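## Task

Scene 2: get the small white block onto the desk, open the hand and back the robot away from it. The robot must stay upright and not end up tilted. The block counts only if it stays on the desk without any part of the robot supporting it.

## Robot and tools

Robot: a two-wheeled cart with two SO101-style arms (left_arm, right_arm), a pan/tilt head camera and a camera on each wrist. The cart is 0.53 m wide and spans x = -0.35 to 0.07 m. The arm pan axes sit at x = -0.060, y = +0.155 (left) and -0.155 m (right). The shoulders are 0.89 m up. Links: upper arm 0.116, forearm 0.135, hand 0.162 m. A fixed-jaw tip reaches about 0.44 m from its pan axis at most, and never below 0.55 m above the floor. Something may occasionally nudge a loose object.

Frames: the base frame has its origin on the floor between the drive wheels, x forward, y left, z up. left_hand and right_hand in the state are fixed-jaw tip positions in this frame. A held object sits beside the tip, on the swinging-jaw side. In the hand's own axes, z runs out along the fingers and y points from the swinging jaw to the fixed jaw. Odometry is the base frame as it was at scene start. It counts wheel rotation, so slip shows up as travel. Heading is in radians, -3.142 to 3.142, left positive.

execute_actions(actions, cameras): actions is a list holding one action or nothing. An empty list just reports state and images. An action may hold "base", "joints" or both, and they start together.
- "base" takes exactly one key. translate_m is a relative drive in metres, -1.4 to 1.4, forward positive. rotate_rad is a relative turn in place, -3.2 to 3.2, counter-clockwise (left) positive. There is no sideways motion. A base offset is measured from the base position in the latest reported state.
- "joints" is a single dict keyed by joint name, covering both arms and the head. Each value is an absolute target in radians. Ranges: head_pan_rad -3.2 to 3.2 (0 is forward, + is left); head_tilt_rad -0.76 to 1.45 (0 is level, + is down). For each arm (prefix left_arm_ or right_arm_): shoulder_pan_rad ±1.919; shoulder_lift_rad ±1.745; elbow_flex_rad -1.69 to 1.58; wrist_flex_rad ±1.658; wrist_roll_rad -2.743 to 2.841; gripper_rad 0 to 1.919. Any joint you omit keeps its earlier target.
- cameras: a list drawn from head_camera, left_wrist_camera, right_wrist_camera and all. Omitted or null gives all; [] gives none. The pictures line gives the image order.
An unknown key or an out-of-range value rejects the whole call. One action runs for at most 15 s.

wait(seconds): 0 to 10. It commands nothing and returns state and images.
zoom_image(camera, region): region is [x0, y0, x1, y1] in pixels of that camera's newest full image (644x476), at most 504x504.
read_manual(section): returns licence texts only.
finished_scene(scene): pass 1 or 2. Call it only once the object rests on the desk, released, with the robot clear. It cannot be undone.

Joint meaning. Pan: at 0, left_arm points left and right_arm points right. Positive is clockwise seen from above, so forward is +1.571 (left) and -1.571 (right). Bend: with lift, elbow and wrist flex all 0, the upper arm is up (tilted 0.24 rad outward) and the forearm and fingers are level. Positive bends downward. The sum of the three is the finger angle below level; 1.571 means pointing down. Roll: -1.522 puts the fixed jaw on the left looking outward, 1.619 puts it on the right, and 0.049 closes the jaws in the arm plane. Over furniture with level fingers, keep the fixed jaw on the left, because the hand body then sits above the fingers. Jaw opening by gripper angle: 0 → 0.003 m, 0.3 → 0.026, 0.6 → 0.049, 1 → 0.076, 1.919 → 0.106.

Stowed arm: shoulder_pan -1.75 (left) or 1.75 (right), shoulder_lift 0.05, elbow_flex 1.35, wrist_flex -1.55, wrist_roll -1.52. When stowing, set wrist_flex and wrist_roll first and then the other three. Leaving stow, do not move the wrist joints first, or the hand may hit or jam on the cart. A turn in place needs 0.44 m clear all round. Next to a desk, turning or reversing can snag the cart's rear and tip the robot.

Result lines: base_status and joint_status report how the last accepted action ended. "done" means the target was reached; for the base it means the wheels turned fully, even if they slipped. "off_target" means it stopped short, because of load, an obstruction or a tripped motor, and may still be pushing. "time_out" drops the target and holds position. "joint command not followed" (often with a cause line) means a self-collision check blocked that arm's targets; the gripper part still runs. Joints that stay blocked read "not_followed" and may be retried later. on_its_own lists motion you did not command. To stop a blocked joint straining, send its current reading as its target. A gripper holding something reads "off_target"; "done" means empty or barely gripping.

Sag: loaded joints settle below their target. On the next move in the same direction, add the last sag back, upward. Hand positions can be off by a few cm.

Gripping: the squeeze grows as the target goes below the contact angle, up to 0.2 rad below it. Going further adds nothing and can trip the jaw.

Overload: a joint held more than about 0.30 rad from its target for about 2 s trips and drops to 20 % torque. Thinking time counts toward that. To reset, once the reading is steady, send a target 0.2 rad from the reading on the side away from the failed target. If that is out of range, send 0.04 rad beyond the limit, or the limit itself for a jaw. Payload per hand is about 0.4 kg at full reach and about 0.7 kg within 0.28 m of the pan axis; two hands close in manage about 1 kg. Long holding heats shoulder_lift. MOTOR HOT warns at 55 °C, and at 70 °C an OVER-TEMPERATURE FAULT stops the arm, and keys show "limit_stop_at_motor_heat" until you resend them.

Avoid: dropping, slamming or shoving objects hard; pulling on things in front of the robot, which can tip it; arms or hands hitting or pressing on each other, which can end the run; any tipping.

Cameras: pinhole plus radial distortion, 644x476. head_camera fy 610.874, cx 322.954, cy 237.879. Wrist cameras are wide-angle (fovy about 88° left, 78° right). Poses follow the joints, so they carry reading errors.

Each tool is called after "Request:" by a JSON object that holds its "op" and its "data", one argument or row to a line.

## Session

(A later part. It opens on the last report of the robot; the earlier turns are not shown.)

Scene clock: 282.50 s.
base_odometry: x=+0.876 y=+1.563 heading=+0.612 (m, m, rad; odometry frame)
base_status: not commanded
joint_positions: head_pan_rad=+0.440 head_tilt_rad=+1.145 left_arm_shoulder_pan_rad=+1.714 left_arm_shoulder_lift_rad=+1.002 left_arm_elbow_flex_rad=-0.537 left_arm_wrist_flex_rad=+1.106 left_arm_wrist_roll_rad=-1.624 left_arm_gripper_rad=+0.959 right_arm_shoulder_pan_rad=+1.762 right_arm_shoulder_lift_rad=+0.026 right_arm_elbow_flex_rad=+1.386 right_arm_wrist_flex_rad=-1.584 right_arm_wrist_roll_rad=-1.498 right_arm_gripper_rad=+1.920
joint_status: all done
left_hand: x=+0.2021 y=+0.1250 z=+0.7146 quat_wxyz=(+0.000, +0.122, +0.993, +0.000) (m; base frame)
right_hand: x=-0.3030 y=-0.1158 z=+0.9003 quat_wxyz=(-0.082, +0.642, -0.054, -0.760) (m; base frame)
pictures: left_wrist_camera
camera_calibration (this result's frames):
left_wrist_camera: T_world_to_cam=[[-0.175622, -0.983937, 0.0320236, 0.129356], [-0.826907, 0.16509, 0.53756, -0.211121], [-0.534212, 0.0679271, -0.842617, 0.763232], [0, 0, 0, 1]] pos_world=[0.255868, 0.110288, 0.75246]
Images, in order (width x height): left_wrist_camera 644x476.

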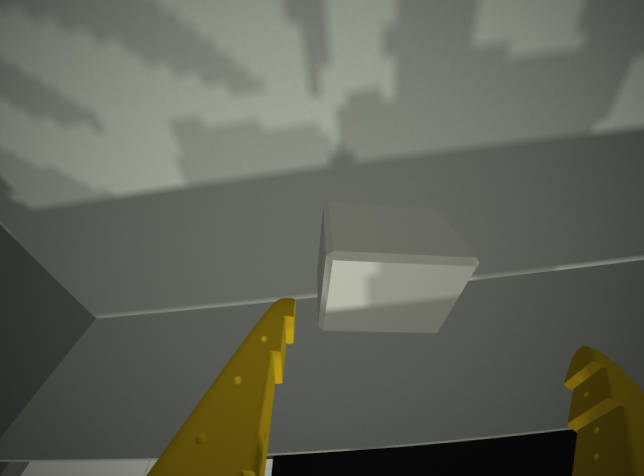

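Request:
{"op": "zoom_image", "data": {
  "camera": "left_wrist_camera",
  "region": [250, 180, 530, 400]
}}

Region (250, 180, 530, 400) of left_wrist_camera's 644x476 image, scaled by 1.800; it fills the top 396 rows of this view, and the rest is white.

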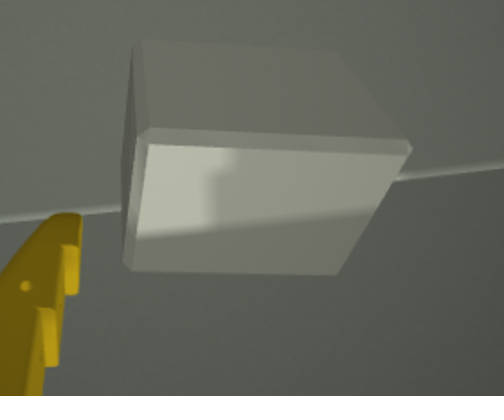

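Request:
{"op": "execute_actions", "data": {
  "actions": [
    {"joints": {"left_arm_shoulder_lift_rad": 1.09, "left_arm_wrist_flex_rad": 0.996}}
  ],
  "cameras": ["left_wrist_camera", "head_camera"]
}}

Scene clock: 317.53 s.
base_odometry: x=+0.876 y=+1.563 heading=+0.612 (m, m, rad; odometry frame)
base_status: not commanded
joint_positions: head_pan_rad=+0.440 head_tilt_rad=+1.145 left_arm_shoulder_pan_rad=+1.714 left_arm_shoulder_lift_rad=+1.102 left_arm_elbow_flex_rad=-0.537 left_arm_wrist_flex_rad=+1.006 left_arm_wrist_roll_rad=-1.624 left_arm_gripper_rad=+0.959 right_arm_shoulder_pan_rad=+1.762 right_arm_shoulder_lift_rad=+0.026 right_arm_elbow_flex_rad=+1.386 right_arm_wrist_flex_rad=-1.584 right_arm_wrist_roll_rad=-1.498 right_arm_gripper_rad=+1.920
joint_status: all done
left_hand: x=+0.1991 y=+0.1254 z=+0.6915 quat_wxyz=(+0.000, +0.122, +0.993, +0.000) (m; base frame)
right_hand: x=-0.3030 y=-0.1158 z=+0.9003 quat_wxyz=(-0.082, +0.642, -0.054, -0.760) (m; base frame)
pictures: head_camera, left_wrist_camera
camera_calibration (this result's frames):
head_camera: T_world_to_cam=[[0.443344, -0.894277, 0.0609418, -0.050341], [-0.783954, -0.419818, -0.45735, 0.534982], [0.434582, 0.154988, -0.887196, 1.03312], [0, 0, 0, 1]] pos_world=[-0.00725371, 0.0194556, 1.16432]
left_wrist_camera: T_world_to_cam=[[-0.175622, -0.983937, 0.0320236, 0.129994], [-0.826907, 0.16509, 0.53756, -0.201271], [-0.534212, 0.0679271, -0.842617, 0.742147], [0, 0, 0, 1]] pos_world=[0.252861, 0.110722, 0.729378]
Images, in order (width x height): head_camera 644x476, left_wrist_camera 644x476.

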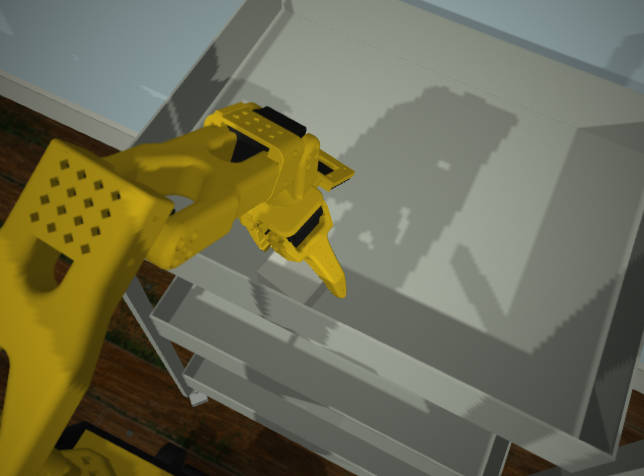

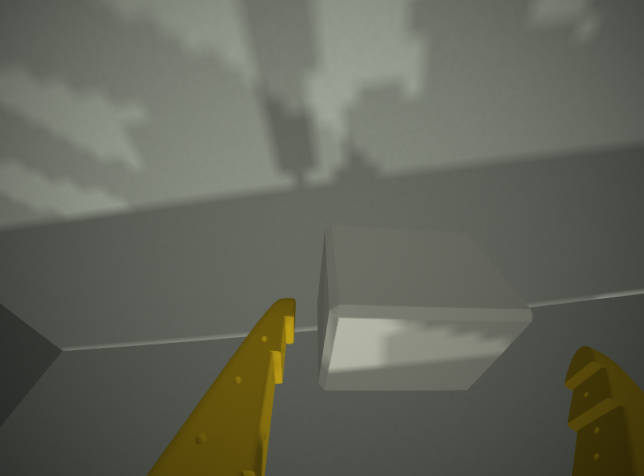

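Request:
{"op": "zoom_image", "data": {
  "camera": "left_wrist_camera",
  "region": [250, 200, 610, 440]
}}

Region (250, 200, 610, 440) of left_wrist_camera's 644x476 image, scaled by 1.400.

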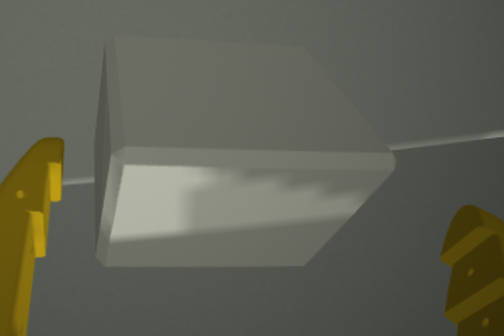

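Request:
{"op": "execute_actions", "data": {
  "actions": [
    {"joints": {"left_arm_shoulder_lift_rad": 1.168, "left_arm_wrist_flex_rad": 0.918}}
  ],
  "cameras": ["left_wrist_camera", "head_camera"]
}}

Scene clock: 336.20 s.
base_odometry: x=+0.876 y=+1.563 heading=+0.612 (m, m, rad; odometry frame)
base_status: not commanded
joint_positions: head_pan_rad=+0.440 head_tilt_rad=+1.145 left_arm_shoulder_pan_rad=+1.714 left_arm_shoulder_lift_rad=+1.180 left_arm_elbow_flex_rad=-0.537 left_arm_wrist_flex_rad=+0.930 left_arm_wrist_roll_rad=-1.624 left_arm_gripper_rad=+0.959 right_arm_shoulder_pan_rad=+1.762 right_arm_shoulder_lift_rad=+0.026 right_arm_elbow_flex_rad=+1.386 right_arm_wrist_flex_rad=-1.584 right_arm_wrist_roll_rad=-1.498 right_arm_gripper_rad=+1.920
joint_status: all done
left_hand: x=+0.1949 y=+0.1260 z=+0.6737 quat_wxyz=(-0.001, +0.122, +0.993, +0.000) (m; base frame)
right_hand: x=-0.3030 y=-0.1158 z=+0.9003 quat_wxyz=(-0.082, +0.642, -0.054, -0.760) (m; base frame)
pictures: head_camera, left_wrist_camera
camera_calibration (this result's frames):
head_camera: T_world_to_cam=[[0.443344, -0.894277, 0.0609418, -0.0503411], [-0.783954, -0.419818, -0.45735, 0.534982], [0.434582, 0.154988, -0.887196, 1.03312], [0, 0, 0, 1]] pos_world=[-0.00725371, 0.0194556, 1.16432]
left_wrist_camera: T_world_to_cam=[[-0.175574, -0.983944, 0.0320746, 0.130381], [-0.826089, 0.164972, 0.538851, -0.196263], [-0.535491, 0.0681116, -0.84179, 0.724514], [0, 0, 0, 1]] pos_world=[0.248731, 0.111318, 0.711463]
Images, in order (width x height): head_camera 644x476, left_wrist_camera 644x476.

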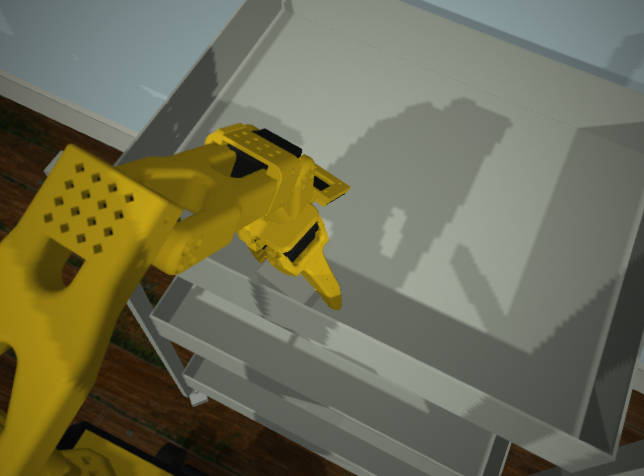

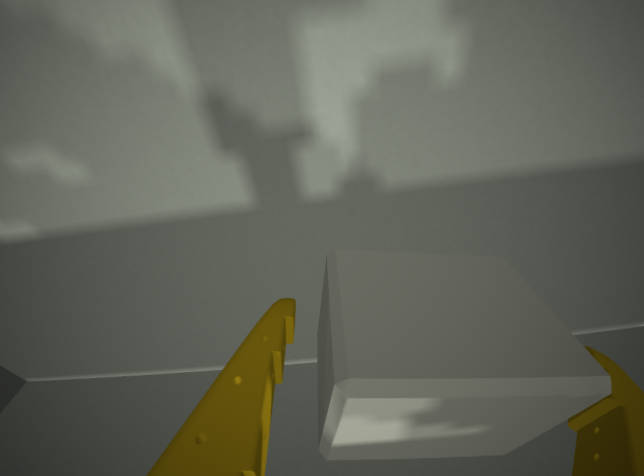

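Request:
{"op": "execute_actions", "data": {
  "actions": [
    {"joints": {"left_arm_shoulder_pan_rad": 1.741, "left_arm_gripper_rad": 0.74}}
  ],
  "cameras": ["left_wrist_camera"]
}}

Scene clock: 340.83 s.
base_odometry: x=+0.876 y=+1.563 heading=+0.612 (m, m, rad; odometry frame)
base_status: not commanded
joint_positions: head_pan_rad=+0.440 head_tilt_rad=+1.145 left_arm_shoulder_pan_rad=+1.731 left_arm_shoulder_lift_rad=+1.180 left_arm_elbow_flex_rad=-0.537 left_arm_wrist_flex_rad=+0.930 left_arm_wrist_roll_rad=-1.624 left_arm_gripper_rad=+0.751 right_arm_shoulder_pan_rad=+1.762 right_arm_shoulder_lift_rad=+0.026 right_arm_elbow_flex_rad=+1.386 right_arm_wrist_flex_rad=-1.584 right_arm_wrist_roll_rad=-1.498 right_arm_gripper_rad=+1.920
joint_status: all done
left_hand: x=+0.1944 y=+0.1217 z=+0.6737 quat_wxyz=(-0.001, +0.131, +0.991, +0.000) (m; base frame)
right_hand: x=-0.3030 y=-0.1158 z=+0.9003 quat_wxyz=(-0.082, +0.642, -0.054, -0.760) (m; base frame)
pictures: left_wrist_camera
camera_calibration (this result's frames):
left_wrist_camera: T_world_to_cam=[[-0.192151, -0.980841, 0.0320746, 0.128905], [-0.823188, 0.178887, 0.538851, -0.198246], [-0.534265, 0.0771372, -0.84179, 0.723188], [0, 0, 0, 1]] pos_world=[0.24795, 0.106115, 0.711463]
Images, in order (width x height): left_wrist_camera 644x476.

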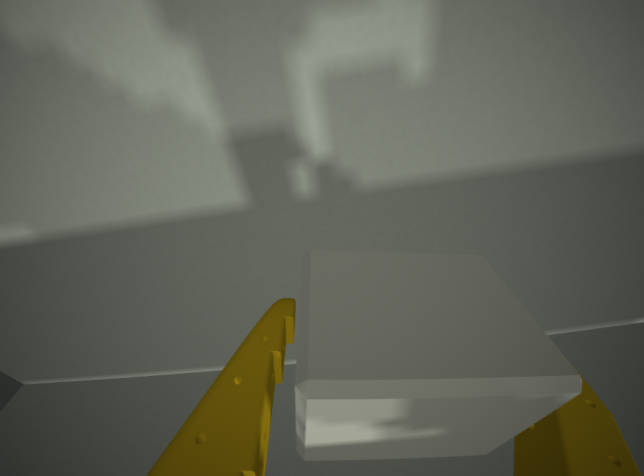

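Request:
{"op": "execute_actions", "data": {
  "actions": [
    {"joints": {"left_arm_gripper_rad": 0.56}}
  ],
  "cameras": ["left_wrist_camera"]
}}

Scene clock: 343.50 s.
base_odometry: x=+0.876 y=+1.563 heading=+0.612 (m, m, rad; odometry frame)
base_status: not commanded
joint_positions: head_pan_rad=+0.440 head_tilt_rad=+1.145 left_arm_shoulder_pan_rad=+1.734 left_arm_shoulder_lift_rad=+1.180 left_arm_elbow_flex_rad=-0.537 left_arm_wrist_flex_rad=+0.930 left_arm_wrist_roll_rad=-1.624 left_arm_gripper_rad=+0.679 right_arm_shoulder_pan_rad=+1.762 right_arm_shoulder_lift_rad=+0.026 right_arm_elbow_flex_rad=+1.386 right_arm_wrist_flex_rad=-1.584 right_arm_wrist_roll_rad=-1.498 right_arm_gripper_rad=+1.920
joint_status: left_arm_gripper_rad off_target (ended at +0.679, target +0.560)
left_hand: x=+0.1943 y=+0.1209 z=+0.6737 quat_wxyz=(-0.001, +0.132, +0.991, +0.000) (m; base frame)
right_hand: x=-0.3030 y=-0.1158 z=+0.9003 quat_wxyz=(-0.082, +0.642, -0.054, -0.760) (m; base frame)
pictures: left_wrist_camera
camera_calibration (this result's frames):
left_wrist_camera: T_world_to_cam=[[-0.195159, -0.980247, 0.0320746, 0.128633], [-0.822636, 0.181412, 0.538851, -0.198604], [-0.534026, 0.078776, -0.84179, 0.722949], [0, 0, 0, 1]] pos_world=[0.247799, 0.10517, 0.711463]
Images, in order (width x height): left_wrist_camera 644x476.

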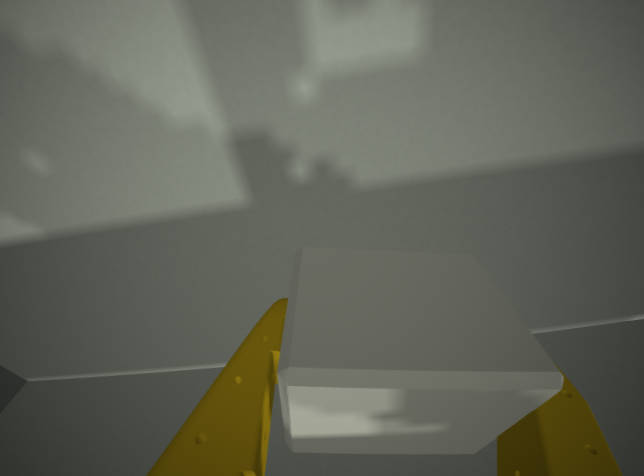

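Request:
{"op": "execute_actions", "data": {
  "actions": [
    {"joints": {"left_arm_gripper_rad": 0.51}}
  ],
  "cameras": []
}}

Request:
{"op": "execute_actions", "data": {
  "actions": [
    {"joints": {"left_arm_shoulder_lift_rad": 0.93}}
  ],
  "cameras": ["left_wrist_camera", "head_camera"]
}}

Scene clock: 356.67 s.
base_odometry: x=+0.876 y=+1.563 heading=+0.612 (m, m, rad; odometry frame)
base_status: not commanded
joint_positions: head_pan_rad=+0.440 head_tilt_rad=+1.145 left_arm_shoulder_pan_rad=+1.734 left_arm_shoulder_lift_rad=+1.179 left_arm_elbow_flex_rad=-0.537 left_arm_wrist_flex_rad=+0.930 left_arm_wrist_roll_rad=-1.624 left_arm_gripper_rad=+0.670 right_arm_shoulder_pan_rad=+1.762 right_arm_shoulder_lift_rad=+0.026 right_arm_elbow_flex_rad=+1.386 right_arm_wrist_flex_rad=-1.584 right_arm_wrist_roll_rad=-1.498 right_arm_gripper_rad=+1.920
joint_status: left_arm_gripper_rad off_target (ended at +0.670, target +0.510)
left_hand: x=+0.1946 y=+0.1209 z=+0.6740 quat_wxyz=(+0.000, +0.132, +0.991, +0.000) (m; base frame)
right_hand: x=-0.3030 y=-0.1158 z=+0.9003 quat_wxyz=(-0.082, +0.642, -0.054, -0.760) (m; base frame)
pictures: none
No camera images: the call's "cameras" was empty. Leave "cameras" out to get every camera's image.

Scene clock: 357.53 s.
base_odometry: x=+0.876 y=+1.563 heading=+0.612 (m, m, rad; odometry frame)
base_status: not commanded
joint_positions: head_pan_rad=+0.440 head_tilt_rad=+1.145 left_arm_shoulder_pan_rad=+1.734 left_arm_shoulder_lift_rad=+0.995 left_arm_elbow_flex_rad=-0.537 left_arm_wrist_flex_rad=+0.930 left_arm_wrist_roll_rad=-1.624 left_arm_gripper_rad=+0.643 right_arm_shoulder_pan_rad=+1.762 right_arm_shoulder_lift_rad=+0.026 right_arm_elbow_flex_rad=+1.386 right_arm_wrist_flex_rad=-1.584 right_arm_wrist_roll_rad=-1.498 right_arm_gripper_rad=+1.920
joint_status: all done
left_hand: x=+0.2306 y=+0.1150 z=+0.7191 quat_wxyz=(+0.092, +0.132, +0.987, -0.003) (m; base frame)
right_hand: x=-0.3030 y=-0.1158 z=+0.9003 quat_wxyz=(-0.082, +0.642, -0.054, -0.760) (m; base frame)
pictures: head_camera, left_wrist_camera
camera_calibration (this result's frames):
head_camera: T_world_to_cam=[[0.443359, -0.89427, 0.0609417, -0.0503403], [-0.783948, -0.419831, -0.457348, 0.53498], [0.434577, 0.154994, -0.887197, 1.03312], [0, 0, 0, 1]] pos_world=[-0.007254, 0.0194563, 1.16432]
left_wrist_camera: T_world_to_cam=[[-0.200436, -0.979378, 0.025385, 0.134325], [-0.906501, 0.195224, 0.374357, -0.0561354], [-0.371593, 0.0520232, -0.926937, 0.807958], [0, 0, 0, 1]] pos_world=[0.276268, 0.100481, 0.766531]
Images, in order (width x height): head_camera 644x476, left_wrist_camera 644x476.

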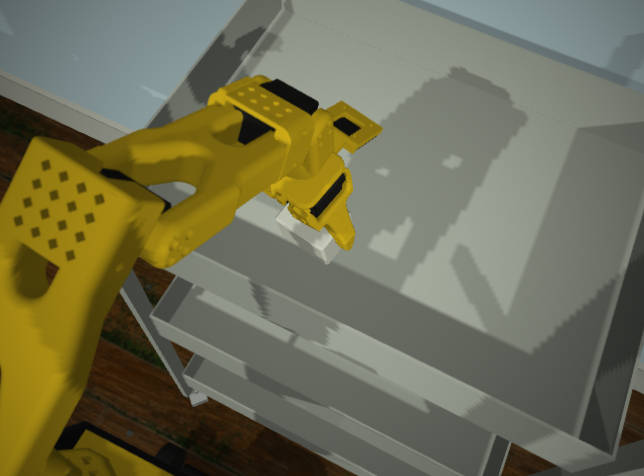

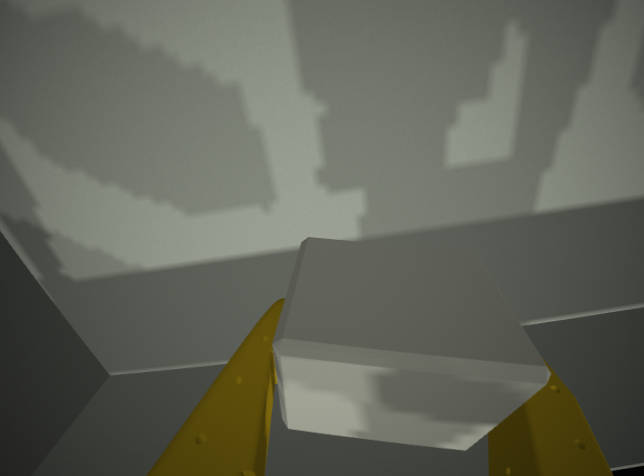

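Request:
{"op": "execute_actions", "data": {
  "actions": [],
  "cameras": ["left_wrist_camera"]
}}

Scene clock: 363.13 s.
base_odometry: x=+0.876 y=+1.563 heading=+0.612 (m, m, rad; odometry frame)
base_status: not commanded
joint_positions: head_pan_rad=+0.440 head_tilt_rad=+1.145 left_arm_shoulder_pan_rad=+1.734 left_arm_shoulder_lift_rad=+0.995 left_arm_elbow_flex_rad=-0.537 left_arm_wrist_flex_rad=+0.930 left_arm_wrist_roll_rad=-1.624 left_arm_gripper_rad=+0.643 right_arm_shoulder_pan_rad=+1.762 right_arm_shoulder_lift_rad=+0.026 right_arm_elbow_flex_rad=+1.386 right_arm_wrist_flex_rad=-1.584 right_arm_wrist_roll_rad=-1.498 right_arm_gripper_rad=+1.920
joint_status: all done
left_hand: x=+0.2306 y=+0.1150 z=+0.7191 quat_wxyz=(+0.092, +0.132, +0.987, -0.003) (m; base frame)
right_hand: x=-0.3030 y=-0.1158 z=+0.9003 quat_wxyz=(-0.082, +0.642, -0.054, -0.760) (m; base frame)
pictures: left_wrist_camera
camera_calibration (this result's frames):
left_wrist_camera: T_world_to_cam=[[-0.200436, -0.979378, 0.025385, 0.134325], [-0.906501, 0.195224, 0.374357, -0.0561354], [-0.371593, 0.0520232, -0.926937, 0.807958], [0, 0, 0, 1]] pos_world=[0.276268, 0.100481, 0.766531]
Images, in order (width x height): left_wrist_camera 644x476.

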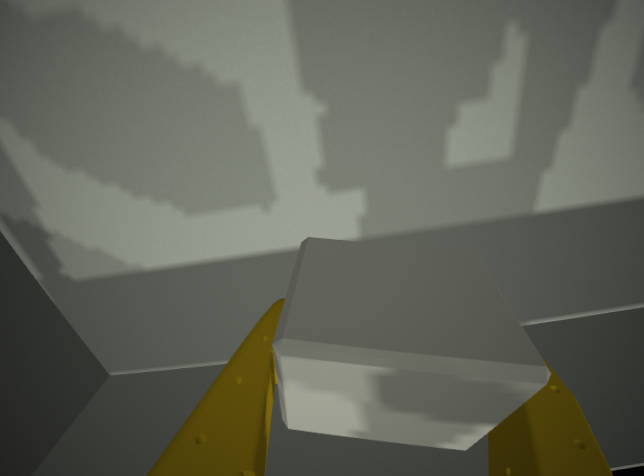

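Request:
{"op": "execute_actions", "data": {
  "actions": [
    {"joints": {"left_arm_shoulder_lift_rad": 0.54, "left_arm_wrist_flex_rad": 1.5}}
  ],
  "cameras": ["left_wrist_camera", "head_camera"]
}}

Scene clock: 376.20 s.
base_odometry: x=+0.876 y=+1.563 heading=+0.612 (m, m, rad; odometry frame)
base_status: not commanded
joint_positions: head_pan_rad=+0.440 head_tilt_rad=+1.145 left_arm_shoulder_pan_rad=+1.734 left_arm_shoulder_lift_rad=+0.599 left_arm_elbow_flex_rad=-0.535 left_arm_wrist_flex_rad=+1.489 left_arm_wrist_roll_rad=-1.624 left_arm_gripper_rad=+0.643 right_arm_shoulder_pan_rad=+1.762 right_arm_shoulder_lift_rad=+0.026 right_arm_elbow_flex_rad=+1.386 right_arm_wrist_flex_rad=-1.584 right_arm_wrist_roll_rad=-1.498 right_arm_gripper_rad=+1.920
joint_status: all done
left_hand: x=+0.1932 y=+0.1211 z=+0.8073 quat_wxyz=(+0.009, +0.132, +0.991, +0.000) (m; base frame)
right_hand: x=-0.3030 y=-0.1158 z=+0.9003 quat_wxyz=(-0.082, +0.642, -0.054, -0.760) (m; base frame)
pictures: head_camera, left_wrist_camera
camera_calibration (this result's frames):
head_camera: T_world_to_cam=[[0.443359, -0.89427, 0.0609417, -0.0503403], [-0.783948, -0.419831, -0.457347, 0.53498], [0.434577, 0.154994, -0.887198, 1.03312], [0, 0, 0, 1]] pos_world=[-0.007254, 0.0194563, 1.16432]
left_wrist_camera: T_world_to_cam=[[-0.195784, -0.980144, 0.031405, 0.12496], [-0.833073, 0.183131, 0.52197, -0.256073], [-0.517357, 0.0760307, -0.852385, 0.840559], [0, 0, 0, 1]] pos_world=[0.246007, 0.105465, 0.846218]
Images, in order (width x height): head_camera 644x476, left_wrist_camera 644x476.

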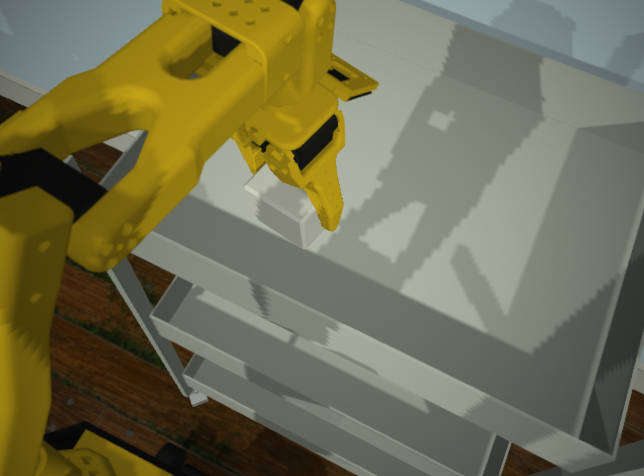

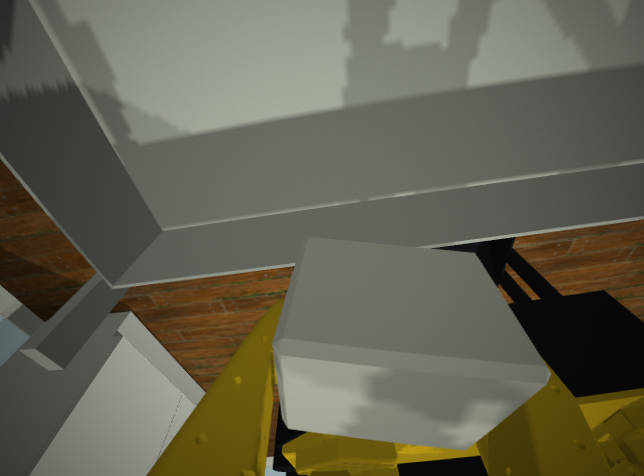

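Request:
{"op": "execute_actions", "data": {
  "actions": [
    {"base": {"translate_m": -0.5}, "joints": {"head_pan_rad": -1.8, "head_tilt_rad": 0.3}}
  ],
  "cameras": ["left_wrist_camera", "head_camera"]
}}

Scene clock: 407.33 s.
base_odometry: x=+0.466 y=+1.275 heading=+0.613 (m, m, rad; odometry frame)
base_status: done
joint_positions: head_pan_rad=-1.790 head_tilt_rad=+0.313 left_arm_shoulder_pan_rad=+1.734 left_arm_shoulder_lift_rad=+0.597 left_arm_elbow_flex_rad=-0.535 left_arm_wrist_flex_rad=+1.489 left_arm_wrist_roll_rad=-1.624 left_arm_gripper_rad=+0.643 right_arm_shoulder_pan_rad=+1.762 right_arm_shoulder_lift_rad=+0.026 right_arm_elbow_flex_rad=+1.386 right_arm_wrist_flex_rad=-1.584 right_arm_wrist_roll_rad=-1.498 right_arm_gripper_rad=+1.920
joint_status: all done
left_hand: x=+0.1934 y=+0.1211 z=+0.8077 quat_wxyz=(+0.010, +0.132, +0.991, +0.000) (m; base frame)
right_hand: x=-0.3030 y=-0.1158 z=+0.9003 quat_wxyz=(-0.082, +0.642, -0.054, -0.760) (m; base frame)
pictures: head_camera, left_wrist_camera
camera_calibration (this result's frames):
head_camera: T_world_to_cam=[[-0.967163, 0.247921, 0.0559471, -0.110886], [0.0117285, 0.263432, -0.964607, 1.15623], [-0.253885, -0.932276, -0.257689, 0.276195], [0, 0, 0, 1]] pos_world=[-0.050684, -0.0196069, 1.19269]
left_wrist_camera: T_world_to_cam=[[-0.195831, -0.980136, 0.0313529, 0.125004], [-0.833862, 0.183261, 0.520663, -0.254948], [-0.516067, 0.0758181, -0.853186, 0.841346], [0, 0, 0, 1]] pos_world=[0.246079, 0.105453, 0.846647]
Images, in order (width x height): head_camera 644x476, left_wrist_camera 644x476.

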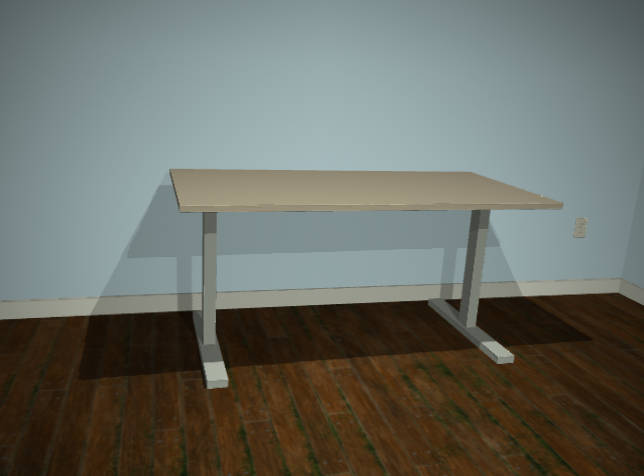

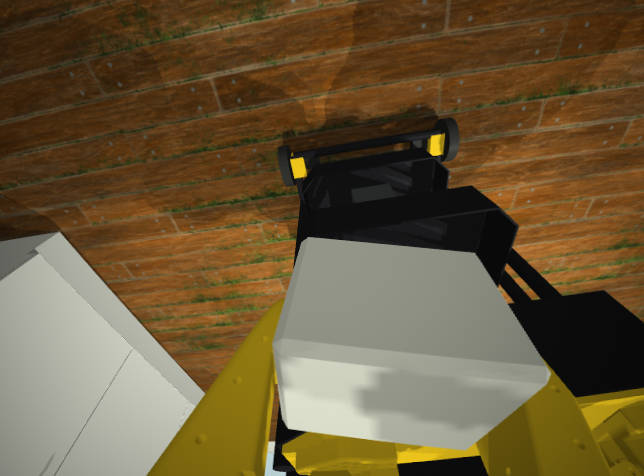

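Request:
{"op": "execute_actions", "data": {
  "actions": [
    {"base": {"rotate_rad": -1.79}, "joints": {"head_pan_rad": 0.1, "head_tilt_rad": 0.35}}
  ],
  "cameras": ["head_camera"]
}}

Scene clock: 428.93 s.
base_odometry: x=+0.466 y=+1.275 heading=-1.176 (m, m, rad; odometry frame)
base_status: done
joint_positions: head_pan_rad=+0.090 head_tilt_rad=+0.343 left_arm_shoulder_pan_rad=+1.734 left_arm_shoulder_lift_rad=+0.597 left_arm_elbow_flex_rad=-0.535 left_arm_wrist_flex_rad=+1.489 left_arm_wrist_roll_rad=-1.624 left_arm_gripper_rad=+0.643 right_arm_shoulder_pan_rad=+1.762 right_arm_shoulder_lift_rad=+0.026 right_arm_elbow_flex_rad=+1.386 right_arm_wrist_flex_rad=-1.584 right_arm_wrist_roll_rad=-1.498 right_arm_gripper_rad=+1.920
joint_status: all done
left_hand: x=+0.1934 y=+0.1211 z=+0.8077 quat_wxyz=(+0.010, +0.132, +0.991, +0.000) (m; base frame)
right_hand: x=-0.3030 y=-0.1158 z=+0.9003 quat_wxyz=(-0.082, +0.642, -0.054, -0.760) (m; base frame)
pictures: head_camera
camera_calibration (this result's frames):
head_camera: T_world_to_cam=[[0.0600575, -0.996574, 0.0568714, -0.0636705], [-0.283358, -0.0716513, -0.956334, 1.13284], [0.957132, 0.0413201, -0.28669, 0.366493], [0, 0, 0, 1]] pos_world=[-0.025959, 0.00257365, 1.19206]
Images, in order (width x height): head_camera 644x476.

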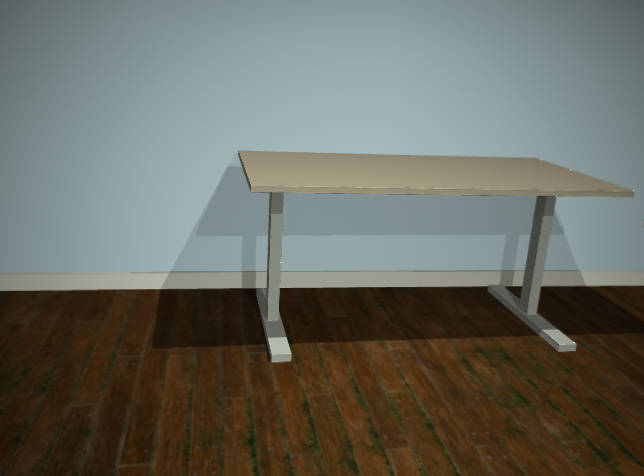

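Request:
{"op": "execute_actions", "data": {
  "actions": [
    {"base": {"translate_m": 1.4}, "joints": {"head_pan_rad": 0.2, "head_tilt_rad": 0.75, "left_arm_shoulder_pan_rad": 1.33}}
  ],
  "cameras": ["head_camera", "left_wrist_camera"]
}}

Scene clock: 449.07 s.
base_odometry: x=+1.004 y=-0.017 heading=-1.174 (m, m, rad; odometry frame)
base_status: done
joint_positions: head_pan_rad=+0.190 head_tilt_rad=+0.745 left_arm_shoulder_pan_rad=+1.341 left_arm_shoulder_lift_rad=+0.597 left_arm_elbow_flex_rad=-0.535 left_arm_wrist_flex_rad=+1.489 left_arm_wrist_roll_rad=-1.625 left_arm_gripper_rad=+0.643 right_arm_shoulder_pan_rad=+1.762 right_arm_shoulder_lift_rad=+0.026 right_arm_elbow_flex_rad=+1.386 right_arm_wrist_flex_rad=-1.584 right_arm_wrist_roll_rad=-1.498 right_arm_gripper_rad=+1.920
joint_status: all done
left_hand: x=+0.1871 y=+0.2206 z=+0.8077 quat_wxyz=(+0.010, -0.063, +0.998, +0.002) (m; base frame)
right_hand: x=-0.3030 y=-0.1158 z=+0.9003 quat_wxyz=(-0.082, +0.642, -0.054, -0.760) (m; base frame)
pictures: head_camera, left_wrist_camera
camera_calibration (this result's frames):
head_camera: T_world_to_cam=[[0.1834, -0.980954, 0.0639862, -0.0660626], [-0.619291, -0.165843, -0.767447, 0.899643], [0.763442, 0.101124, -0.637911, 0.761645], [0, 0, 0, 1]] pos_world=[-0.012215, 0.0073745, 1.18052]
left_wrist_camera: T_world_to_cam=[[0.192654, -0.980767, 0.0313234, 0.148825], [-0.840744, -0.14852, 0.520665, -0.203954], [-0.505998, -0.126643, -0.853187, 0.873335], [0, 0, 0, 1]] pos_world=[0.241762, 0.226273, 0.846647]
Images, in order (width x height): head_camera 644x476, left_wrist_camera 644x476.

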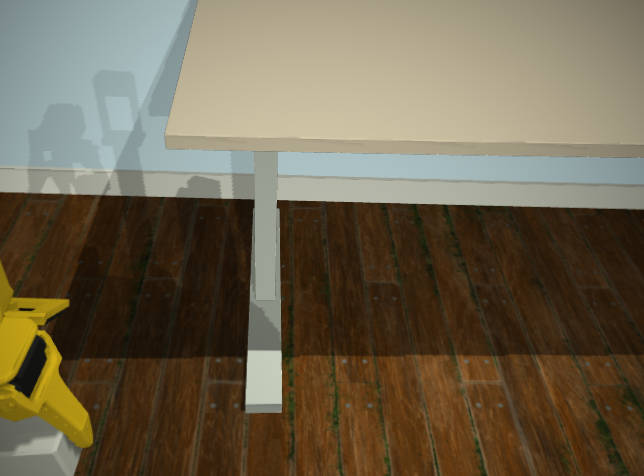

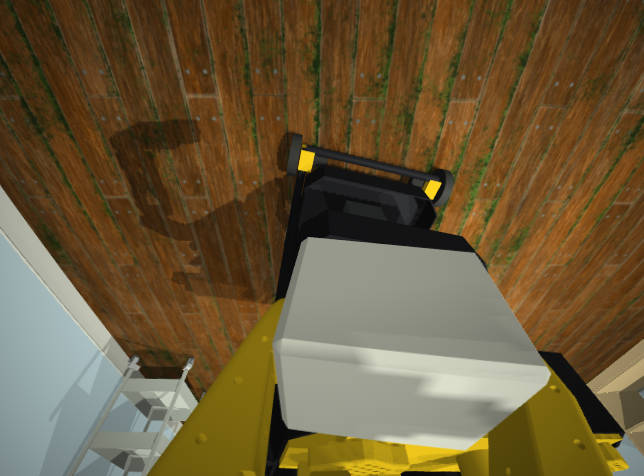

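Request:
{"op": "execute_actions", "data": {
  "actions": [
    {"base": {"translate_m": 0.58}, "joints": {"head_pan_rad": 0.55, "head_tilt_rad": 1.0, "left_arm_shoulder_lift_rad": 0.69, "left_arm_elbow_flex_rad": -0.69, "left_arm_wrist_flex_rad": 1.54}}
  ],
  "cameras": ["head_camera", "left_wrist_camera"]
}}

Scene clock: 473.47 s.
base_odometry: x=+1.229 y=-0.552 heading=-1.171 (m, m, rad; odometry frame)
base_status: done
joint_positions: head_pan_rad=+0.540 head_tilt_rad=+0.995 left_arm_shoulder_pan_rad=+1.341 left_arm_shoulder_lift_rad=+0.703 left_arm_elbow_flex_rad=-0.656 left_arm_wrist_flex_rad=+1.529 left_arm_wrist_roll_rad=-1.625 left_arm_gripper_rad=+0.643 right_arm_shoulder_pan_rad=+1.762 right_arm_shoulder_lift_rad=+0.026 right_arm_elbow_flex_rad=+1.386 right_arm_wrist_flex_rad=-1.584 right_arm_wrist_roll_rad=-1.498 right_arm_gripper_rad=+1.920
joint_status: all done
left_hand: x=+0.1907 y=+0.2215 z=+0.8001 quat_wxyz=(-0.003, -0.063, +0.998, +0.000) (m; base frame)
right_hand: x=-0.3030 y=-0.1158 z=+0.9003 quat_wxyz=(-0.082, +0.642, -0.054, -0.760) (m; base frame)
pictures: head_camera, left_wrist_camera
camera_calibration (this result's frames):
head_camera: T_world_to_cam=[[0.522428, -0.850333, 0.0632743, -0.0493088], [-0.670875, -0.455705, -0.58503, 0.687256], [0.526304, 0.263186, -0.80854, 0.946893], [0, 0, 0, 1]] pos_world=[-0.0115306, 0.0220477, 1.17079]
left_wrist_camera: T_world_to_cam=[[0.193413, -0.980589, 0.0321846, 0.148322], [-0.828051, -0.145555, 0.541429, -0.216499], [-0.526235, -0.13137, -0.84013, 0.863334], [0, 0, 0, 1]] pos_world=[0.246357, 0.227346, 0.837758]
Images, in order (width x height): head_camera 644x476, left_wrist_camera 644x476.

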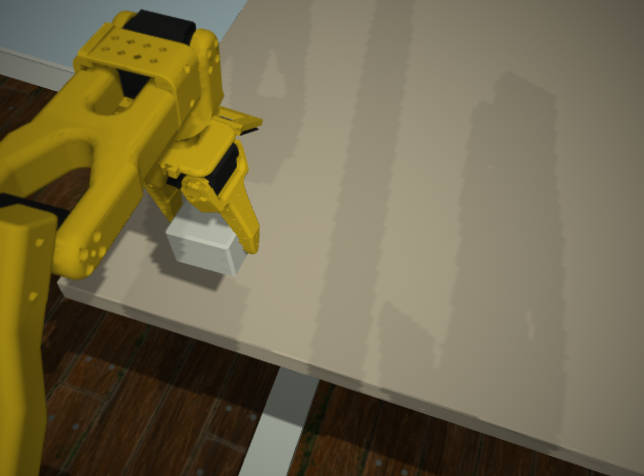

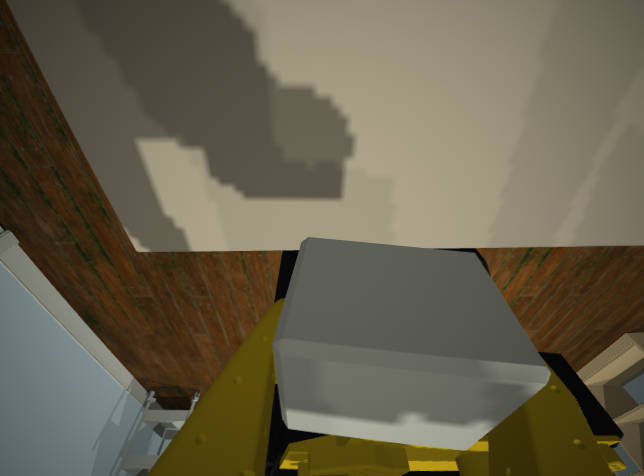

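Request:
{"op": "zoom_image", "data": {
  "camera": "head_camera",
  "region": [40, 180, 360, 420]
}}

Region (40, 180, 360, 420) of head_camera's 644x476 image, scaled by 1.575; it fills the top 378 rows of this view, and the rest is white.

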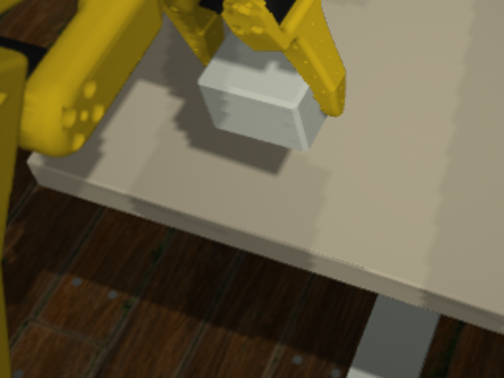

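Request:
{"op": "execute_actions", "data": {
  "actions": [
    {"base": {"translate_m": 0.035}, "joints": {"left_arm_shoulder_lift_rad": 0.79, "left_arm_wrist_flex_rad": 1.417}}
  ],
  "cameras": ["head_camera", "left_wrist_camera"]
}}

Scene clock: 515.10 s.
base_odometry: x=+1.243 y=-0.585 heading=-1.170 (m, m, rad; odometry frame)
base_status: done
joint_positions: head_pan_rad=+0.540 head_tilt_rad=+0.995 left_arm_shoulder_pan_rad=+1.340 left_arm_shoulder_lift_rad=+0.804 left_arm_elbow_flex_rad=-0.658 left_arm_wrist_flex_rad=+1.428 left_arm_wrist_roll_rad=-1.625 left_arm_gripper_rad=+0.643 right_arm_shoulder_pan_rad=+1.762 right_arm_shoulder_lift_rad=+0.026 right_arm_elbow_flex_rad=+1.386 right_arm_wrist_flex_rad=-1.584 right_arm_wrist_roll_rad=-1.498 right_arm_gripper_rad=+1.920
joint_status: all done
left_hand: x=+0.1963 y=+0.2232 z=+0.7768 quat_wxyz=(-0.002, -0.064, +0.998, +0.000) (m; base frame)
right_hand: x=-0.3030 y=-0.1158 z=+0.9003 quat_wxyz=(-0.082, +0.642, -0.054, -0.760) (m; base frame)
pictures: head_camera, left_wrist_camera
camera_calibration (this result's frames):
head_camera: T_world_to_cam=[[0.522547, -0.850259, 0.0632739, -0.0493027], [-0.670831, -0.455809, -0.584999, 0.687223], [0.526241, 0.263243, -0.808562, 0.946916], [0, 0, 0, 1]] pos_world=[-0.0115331, 0.022053, 1.17078]
left_wrist_camera: T_world_to_cam=[[0.194869, -0.980303, 0.0321313, 0.149371], [-0.828634, -0.147015, 0.540141, -0.197578], [-0.524778, -0.131882, -0.840961, 0.847395], [0, 0, 0, 1]] pos_world=[0.251866, 0.229138, 0.814547]
Images, in order (width x height): head_camera 644x476, left_wrist_camera 644x476.

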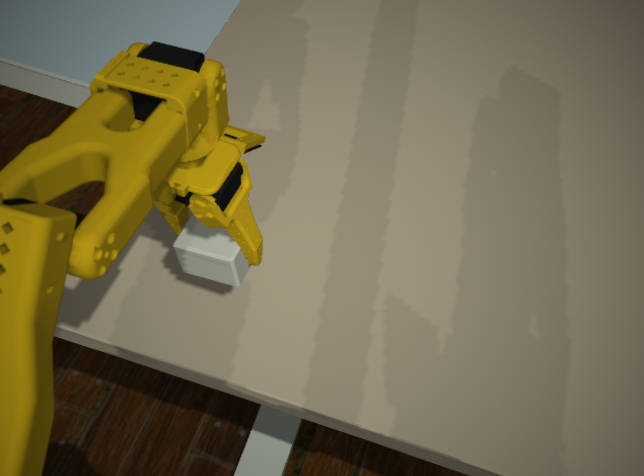

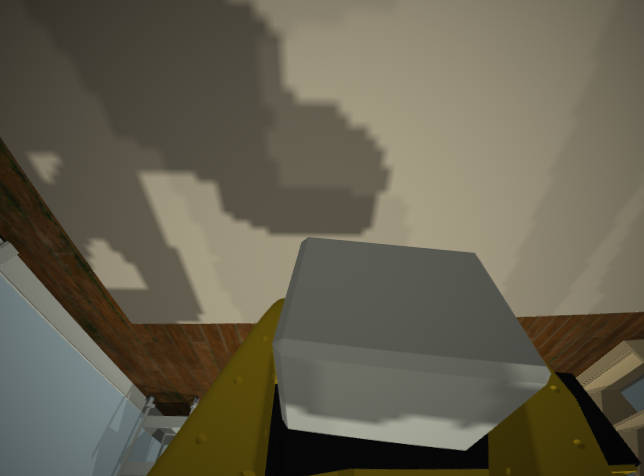

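Request:
{"op": "execute_actions", "data": {
  "actions": [
    {"joints": {"left_arm_shoulder_lift_rad": 0.895, "left_arm_wrist_flex_rad": 1.312}}
  ],
  "cameras": ["head_camera", "left_wrist_camera"]
}}

Scene clock: 523.47 s.
base_odometry: x=+1.243 y=-0.585 heading=-1.170 (m, m, rad; odometry frame)
base_status: not commanded
joint_positions: head_pan_rad=+0.540 head_tilt_rad=+0.995 left_arm_shoulder_pan_rad=+1.340 left_arm_shoulder_lift_rad=+0.909 left_arm_elbow_flex_rad=-0.658 left_arm_wrist_flex_rad=+1.322 left_arm_wrist_roll_rad=-1.625 left_arm_gripper_rad=+0.643 right_arm_shoulder_pan_rad=+1.762 right_arm_shoulder_lift_rad=+0.026 right_arm_elbow_flex_rad=+1.386 right_arm_wrist_flex_rad=-1.584 right_arm_wrist_roll_rad=-1.498 right_arm_gripper_rad=+1.920
joint_status: all done
left_hand: x=+0.1997 y=+0.2240 z=+0.7521 quat_wxyz=(-0.001, -0.064, +0.998, +0.000) (m; base frame)
right_hand: x=-0.3030 y=-0.1158 z=+0.9003 quat_wxyz=(-0.082, +0.642, -0.054, -0.760) (m; base frame)
pictures: head_camera, left_wrist_camera
camera_calibration (this result's frames):
head_camera: T_world_to_cam=[[0.522547, -0.850259, 0.0632739, -0.0493027], [-0.670831, -0.455809, -0.584999, 0.687223], [0.526241, 0.263244, -0.808562, 0.946916], [0, 0, 0, 1]] pos_world=[-0.0115331, 0.022053, 1.17078]
left_wrist_camera: T_world_to_cam=[[0.194821, -0.980314, 0.032078, 0.150338], [-0.82944, -0.147205, 0.538851, -0.180149], [-0.523521, -0.131586, -0.84179, 0.828835], [0, 0, 0, 1]] pos_world=[0.255201, 0.229923, 0.789956]
Images, in order (width x height): head_camera 644x476, left_wrist_camera 644x476.

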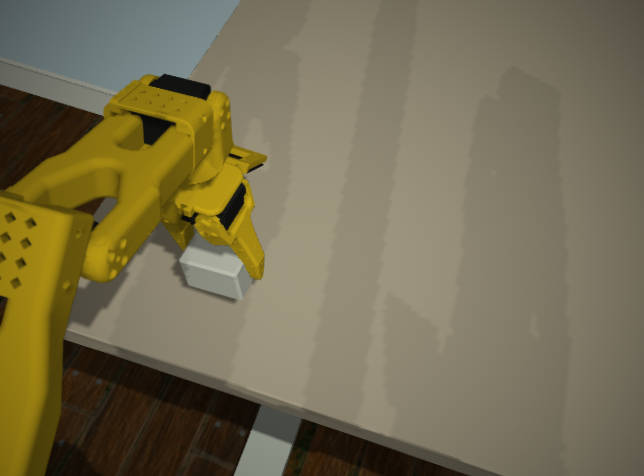

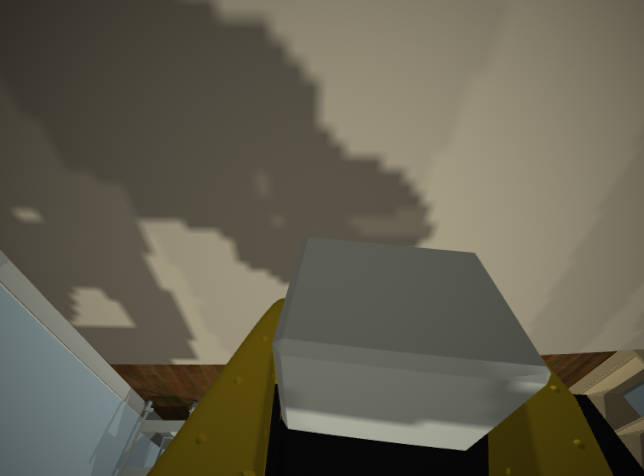

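Request:
{"op": "execute_actions", "data": {
  "actions": [
    {"joints": {"left_arm_shoulder_lift_rad": 0.934, "left_arm_wrist_flex_rad": 1.273}}
  ],
  "cameras": ["left_wrist_camera"]
}}

Scene clock: 531.83 s.
base_odometry: x=+1.243 y=-0.585 heading=-1.170 (m, m, rad; odometry frame)
base_status: not commanded
joint_positions: head_pan_rad=+0.540 head_tilt_rad=+0.995 left_arm_shoulder_pan_rad=+1.340 left_arm_shoulder_lift_rad=+0.949 left_arm_elbow_flex_rad=-0.660 left_arm_wrist_flex_rad=+1.284 left_arm_wrist_roll_rad=-1.625 left_arm_gripper_rad=+0.643 right_arm_shoulder_pan_rad=+1.762 right_arm_shoulder_lift_rad=+0.026 right_arm_elbow_flex_rad=+1.386 right_arm_wrist_flex_rad=-1.584 right_arm_wrist_roll_rad=-1.498 right_arm_gripper_rad=+1.920
joint_status: all done
left_hand: x=+0.2003 y=+0.2241 z=+0.7428 quat_wxyz=(-0.001, -0.064, +0.998, +0.000) (m; base frame)
right_hand: x=-0.3030 y=-0.1158 z=+0.9003 quat_wxyz=(-0.082, +0.642, -0.054, -0.760) (m; base frame)
pictures: left_wrist_camera
camera_calibration (this result's frames):
left_wrist_camera: T_world_to_cam=[[0.194821, -0.980314, 0.032078, 0.150657], [-0.82944, -0.147205, 0.538851, -0.174625], [-0.523521, -0.131586, -0.84179, 0.821331], [0, 0, 0, 1]] pos_world=[0.255792, 0.230062, 0.780653]
Images, in order (width x height): left_wrist_camera 644x476.

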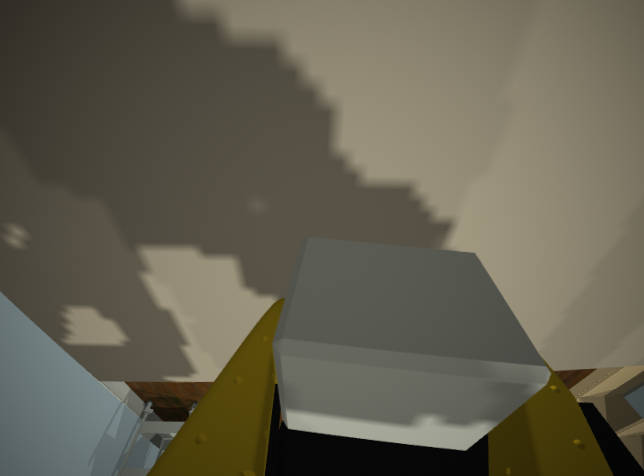

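Request:
{"op": "execute_actions", "data": {
  "actions": [
    {"joints": {"left_arm_shoulder_lift_rad": 0.957, "left_arm_wrist_flex_rad": 1.251}}
  ],
  "cameras": ["left_wrist_camera"]
}}

Scene clock: 533.97 s.
base_odometry: x=+1.243 y=-0.585 heading=-1.170 (m, m, rad; odometry frame)
base_status: not commanded
joint_positions: head_pan_rad=+0.540 head_tilt_rad=+0.995 left_arm_shoulder_pan_rad=+1.340 left_arm_shoulder_lift_rad=+0.967 left_arm_elbow_flex_rad=-0.661 left_arm_wrist_flex_rad=+1.264 left_arm_wrist_roll_rad=-1.625 left_arm_gripper_rad=+0.643 right_arm_shoulder_pan_rad=+1.762 right_arm_shoulder_lift_rad=+0.026 right_arm_elbow_flex_rad=+1.386 right_arm_wrist_flex_rad=-1.584 right_arm_wrist_roll_rad=-1.498 right_arm_gripper_rad=+1.920
joint_status: all done
left_hand: x=+0.2010 y=+0.2243 z=+0.7387 quat_wxyz=(+0.000, -0.064, +0.998, +0.000) (m; base frame)
right_hand: x=-0.3030 y=-0.1158 z=+0.9003 quat_wxyz=(-0.082, +0.642, -0.054, -0.760) (m; base frame)
pictures: left_wrist_camera
camera_calibration (this result's frames):
left_wrist_camera: T_world_to_cam=[[0.194725, -0.980337, 0.0319711, 0.150918], [-0.831045, -0.147582, 0.536268, -0.16948], [-0.521005, -0.130994, -0.843442, 0.818751], [0, 0, 0, 1]] pos_world=[0.25634, 0.23019, 0.776631]
Images, in order (width x height): left_wrist_camera 644x476.

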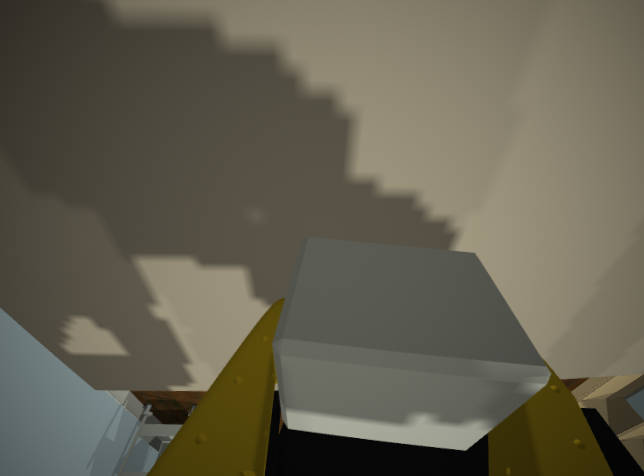

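Request:
{"op": "execute_actions", "data": {
  "actions": [
    {"joints": {"left_arm_shoulder_lift_rad": 0.975, "left_arm_wrist_flex_rad": 1.236}}
  ],
  "cameras": ["left_wrist_camera"]
}}

Scene clock: 538.23 s.
base_odometry: x=+1.243 y=-0.585 heading=-1.170 (m, m, rad; odometry frame)
base_status: not commanded
joint_positions: head_pan_rad=+0.540 head_tilt_rad=+0.995 left_arm_shoulder_pan_rad=+1.340 left_arm_shoulder_lift_rad=+0.975 left_arm_elbow_flex_rad=-0.669 left_arm_wrist_flex_rad=+1.253 left_arm_wrist_roll_rad=-1.625 left_arm_gripper_rad=+0.643 right_arm_shoulder_pan_rad=+1.762 right_arm_shoulder_lift_rad=+0.026 right_arm_elbow_flex_rad=+1.386 right_arm_wrist_flex_rad=-1.584 right_arm_wrist_roll_rad=-1.498 right_arm_gripper_rad=+1.920
joint_status: all done
left_hand: x=+0.2029 y=+0.2248 z=+0.7378 quat_wxyz=(+0.006, -0.064, +0.998, +0.001) (m; base frame)
right_hand: x=-0.3030 y=-0.1158 z=+0.9003 quat_wxyz=(-0.082, +0.642, -0.054, -0.760) (m; base frame)
pictures: left_wrist_camera
camera_calibration (this result's frames):
left_wrist_camera: T_world_to_cam=[[0.194393, -0.980415, 0.0315946, 0.151378], [-0.836603, -0.14889, 0.527188, -0.159206], [-0.512159, -0.128914, -0.849161, 0.821112], [0, 0, 0, 1]] pos_world=[0.25792, 0.230562, 0.776405]
Images, in order (width x height): left_wrist_camera 644x476.

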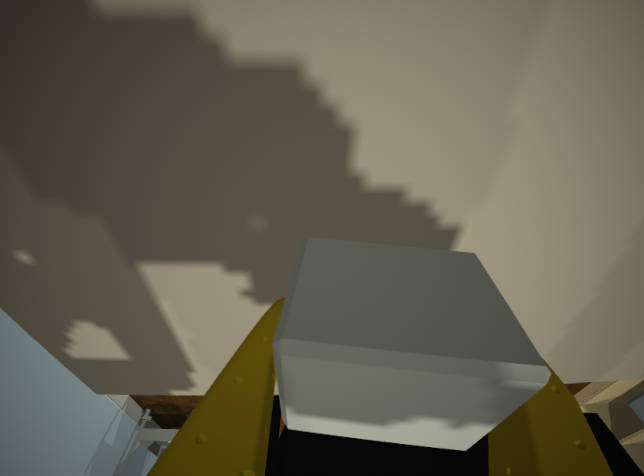

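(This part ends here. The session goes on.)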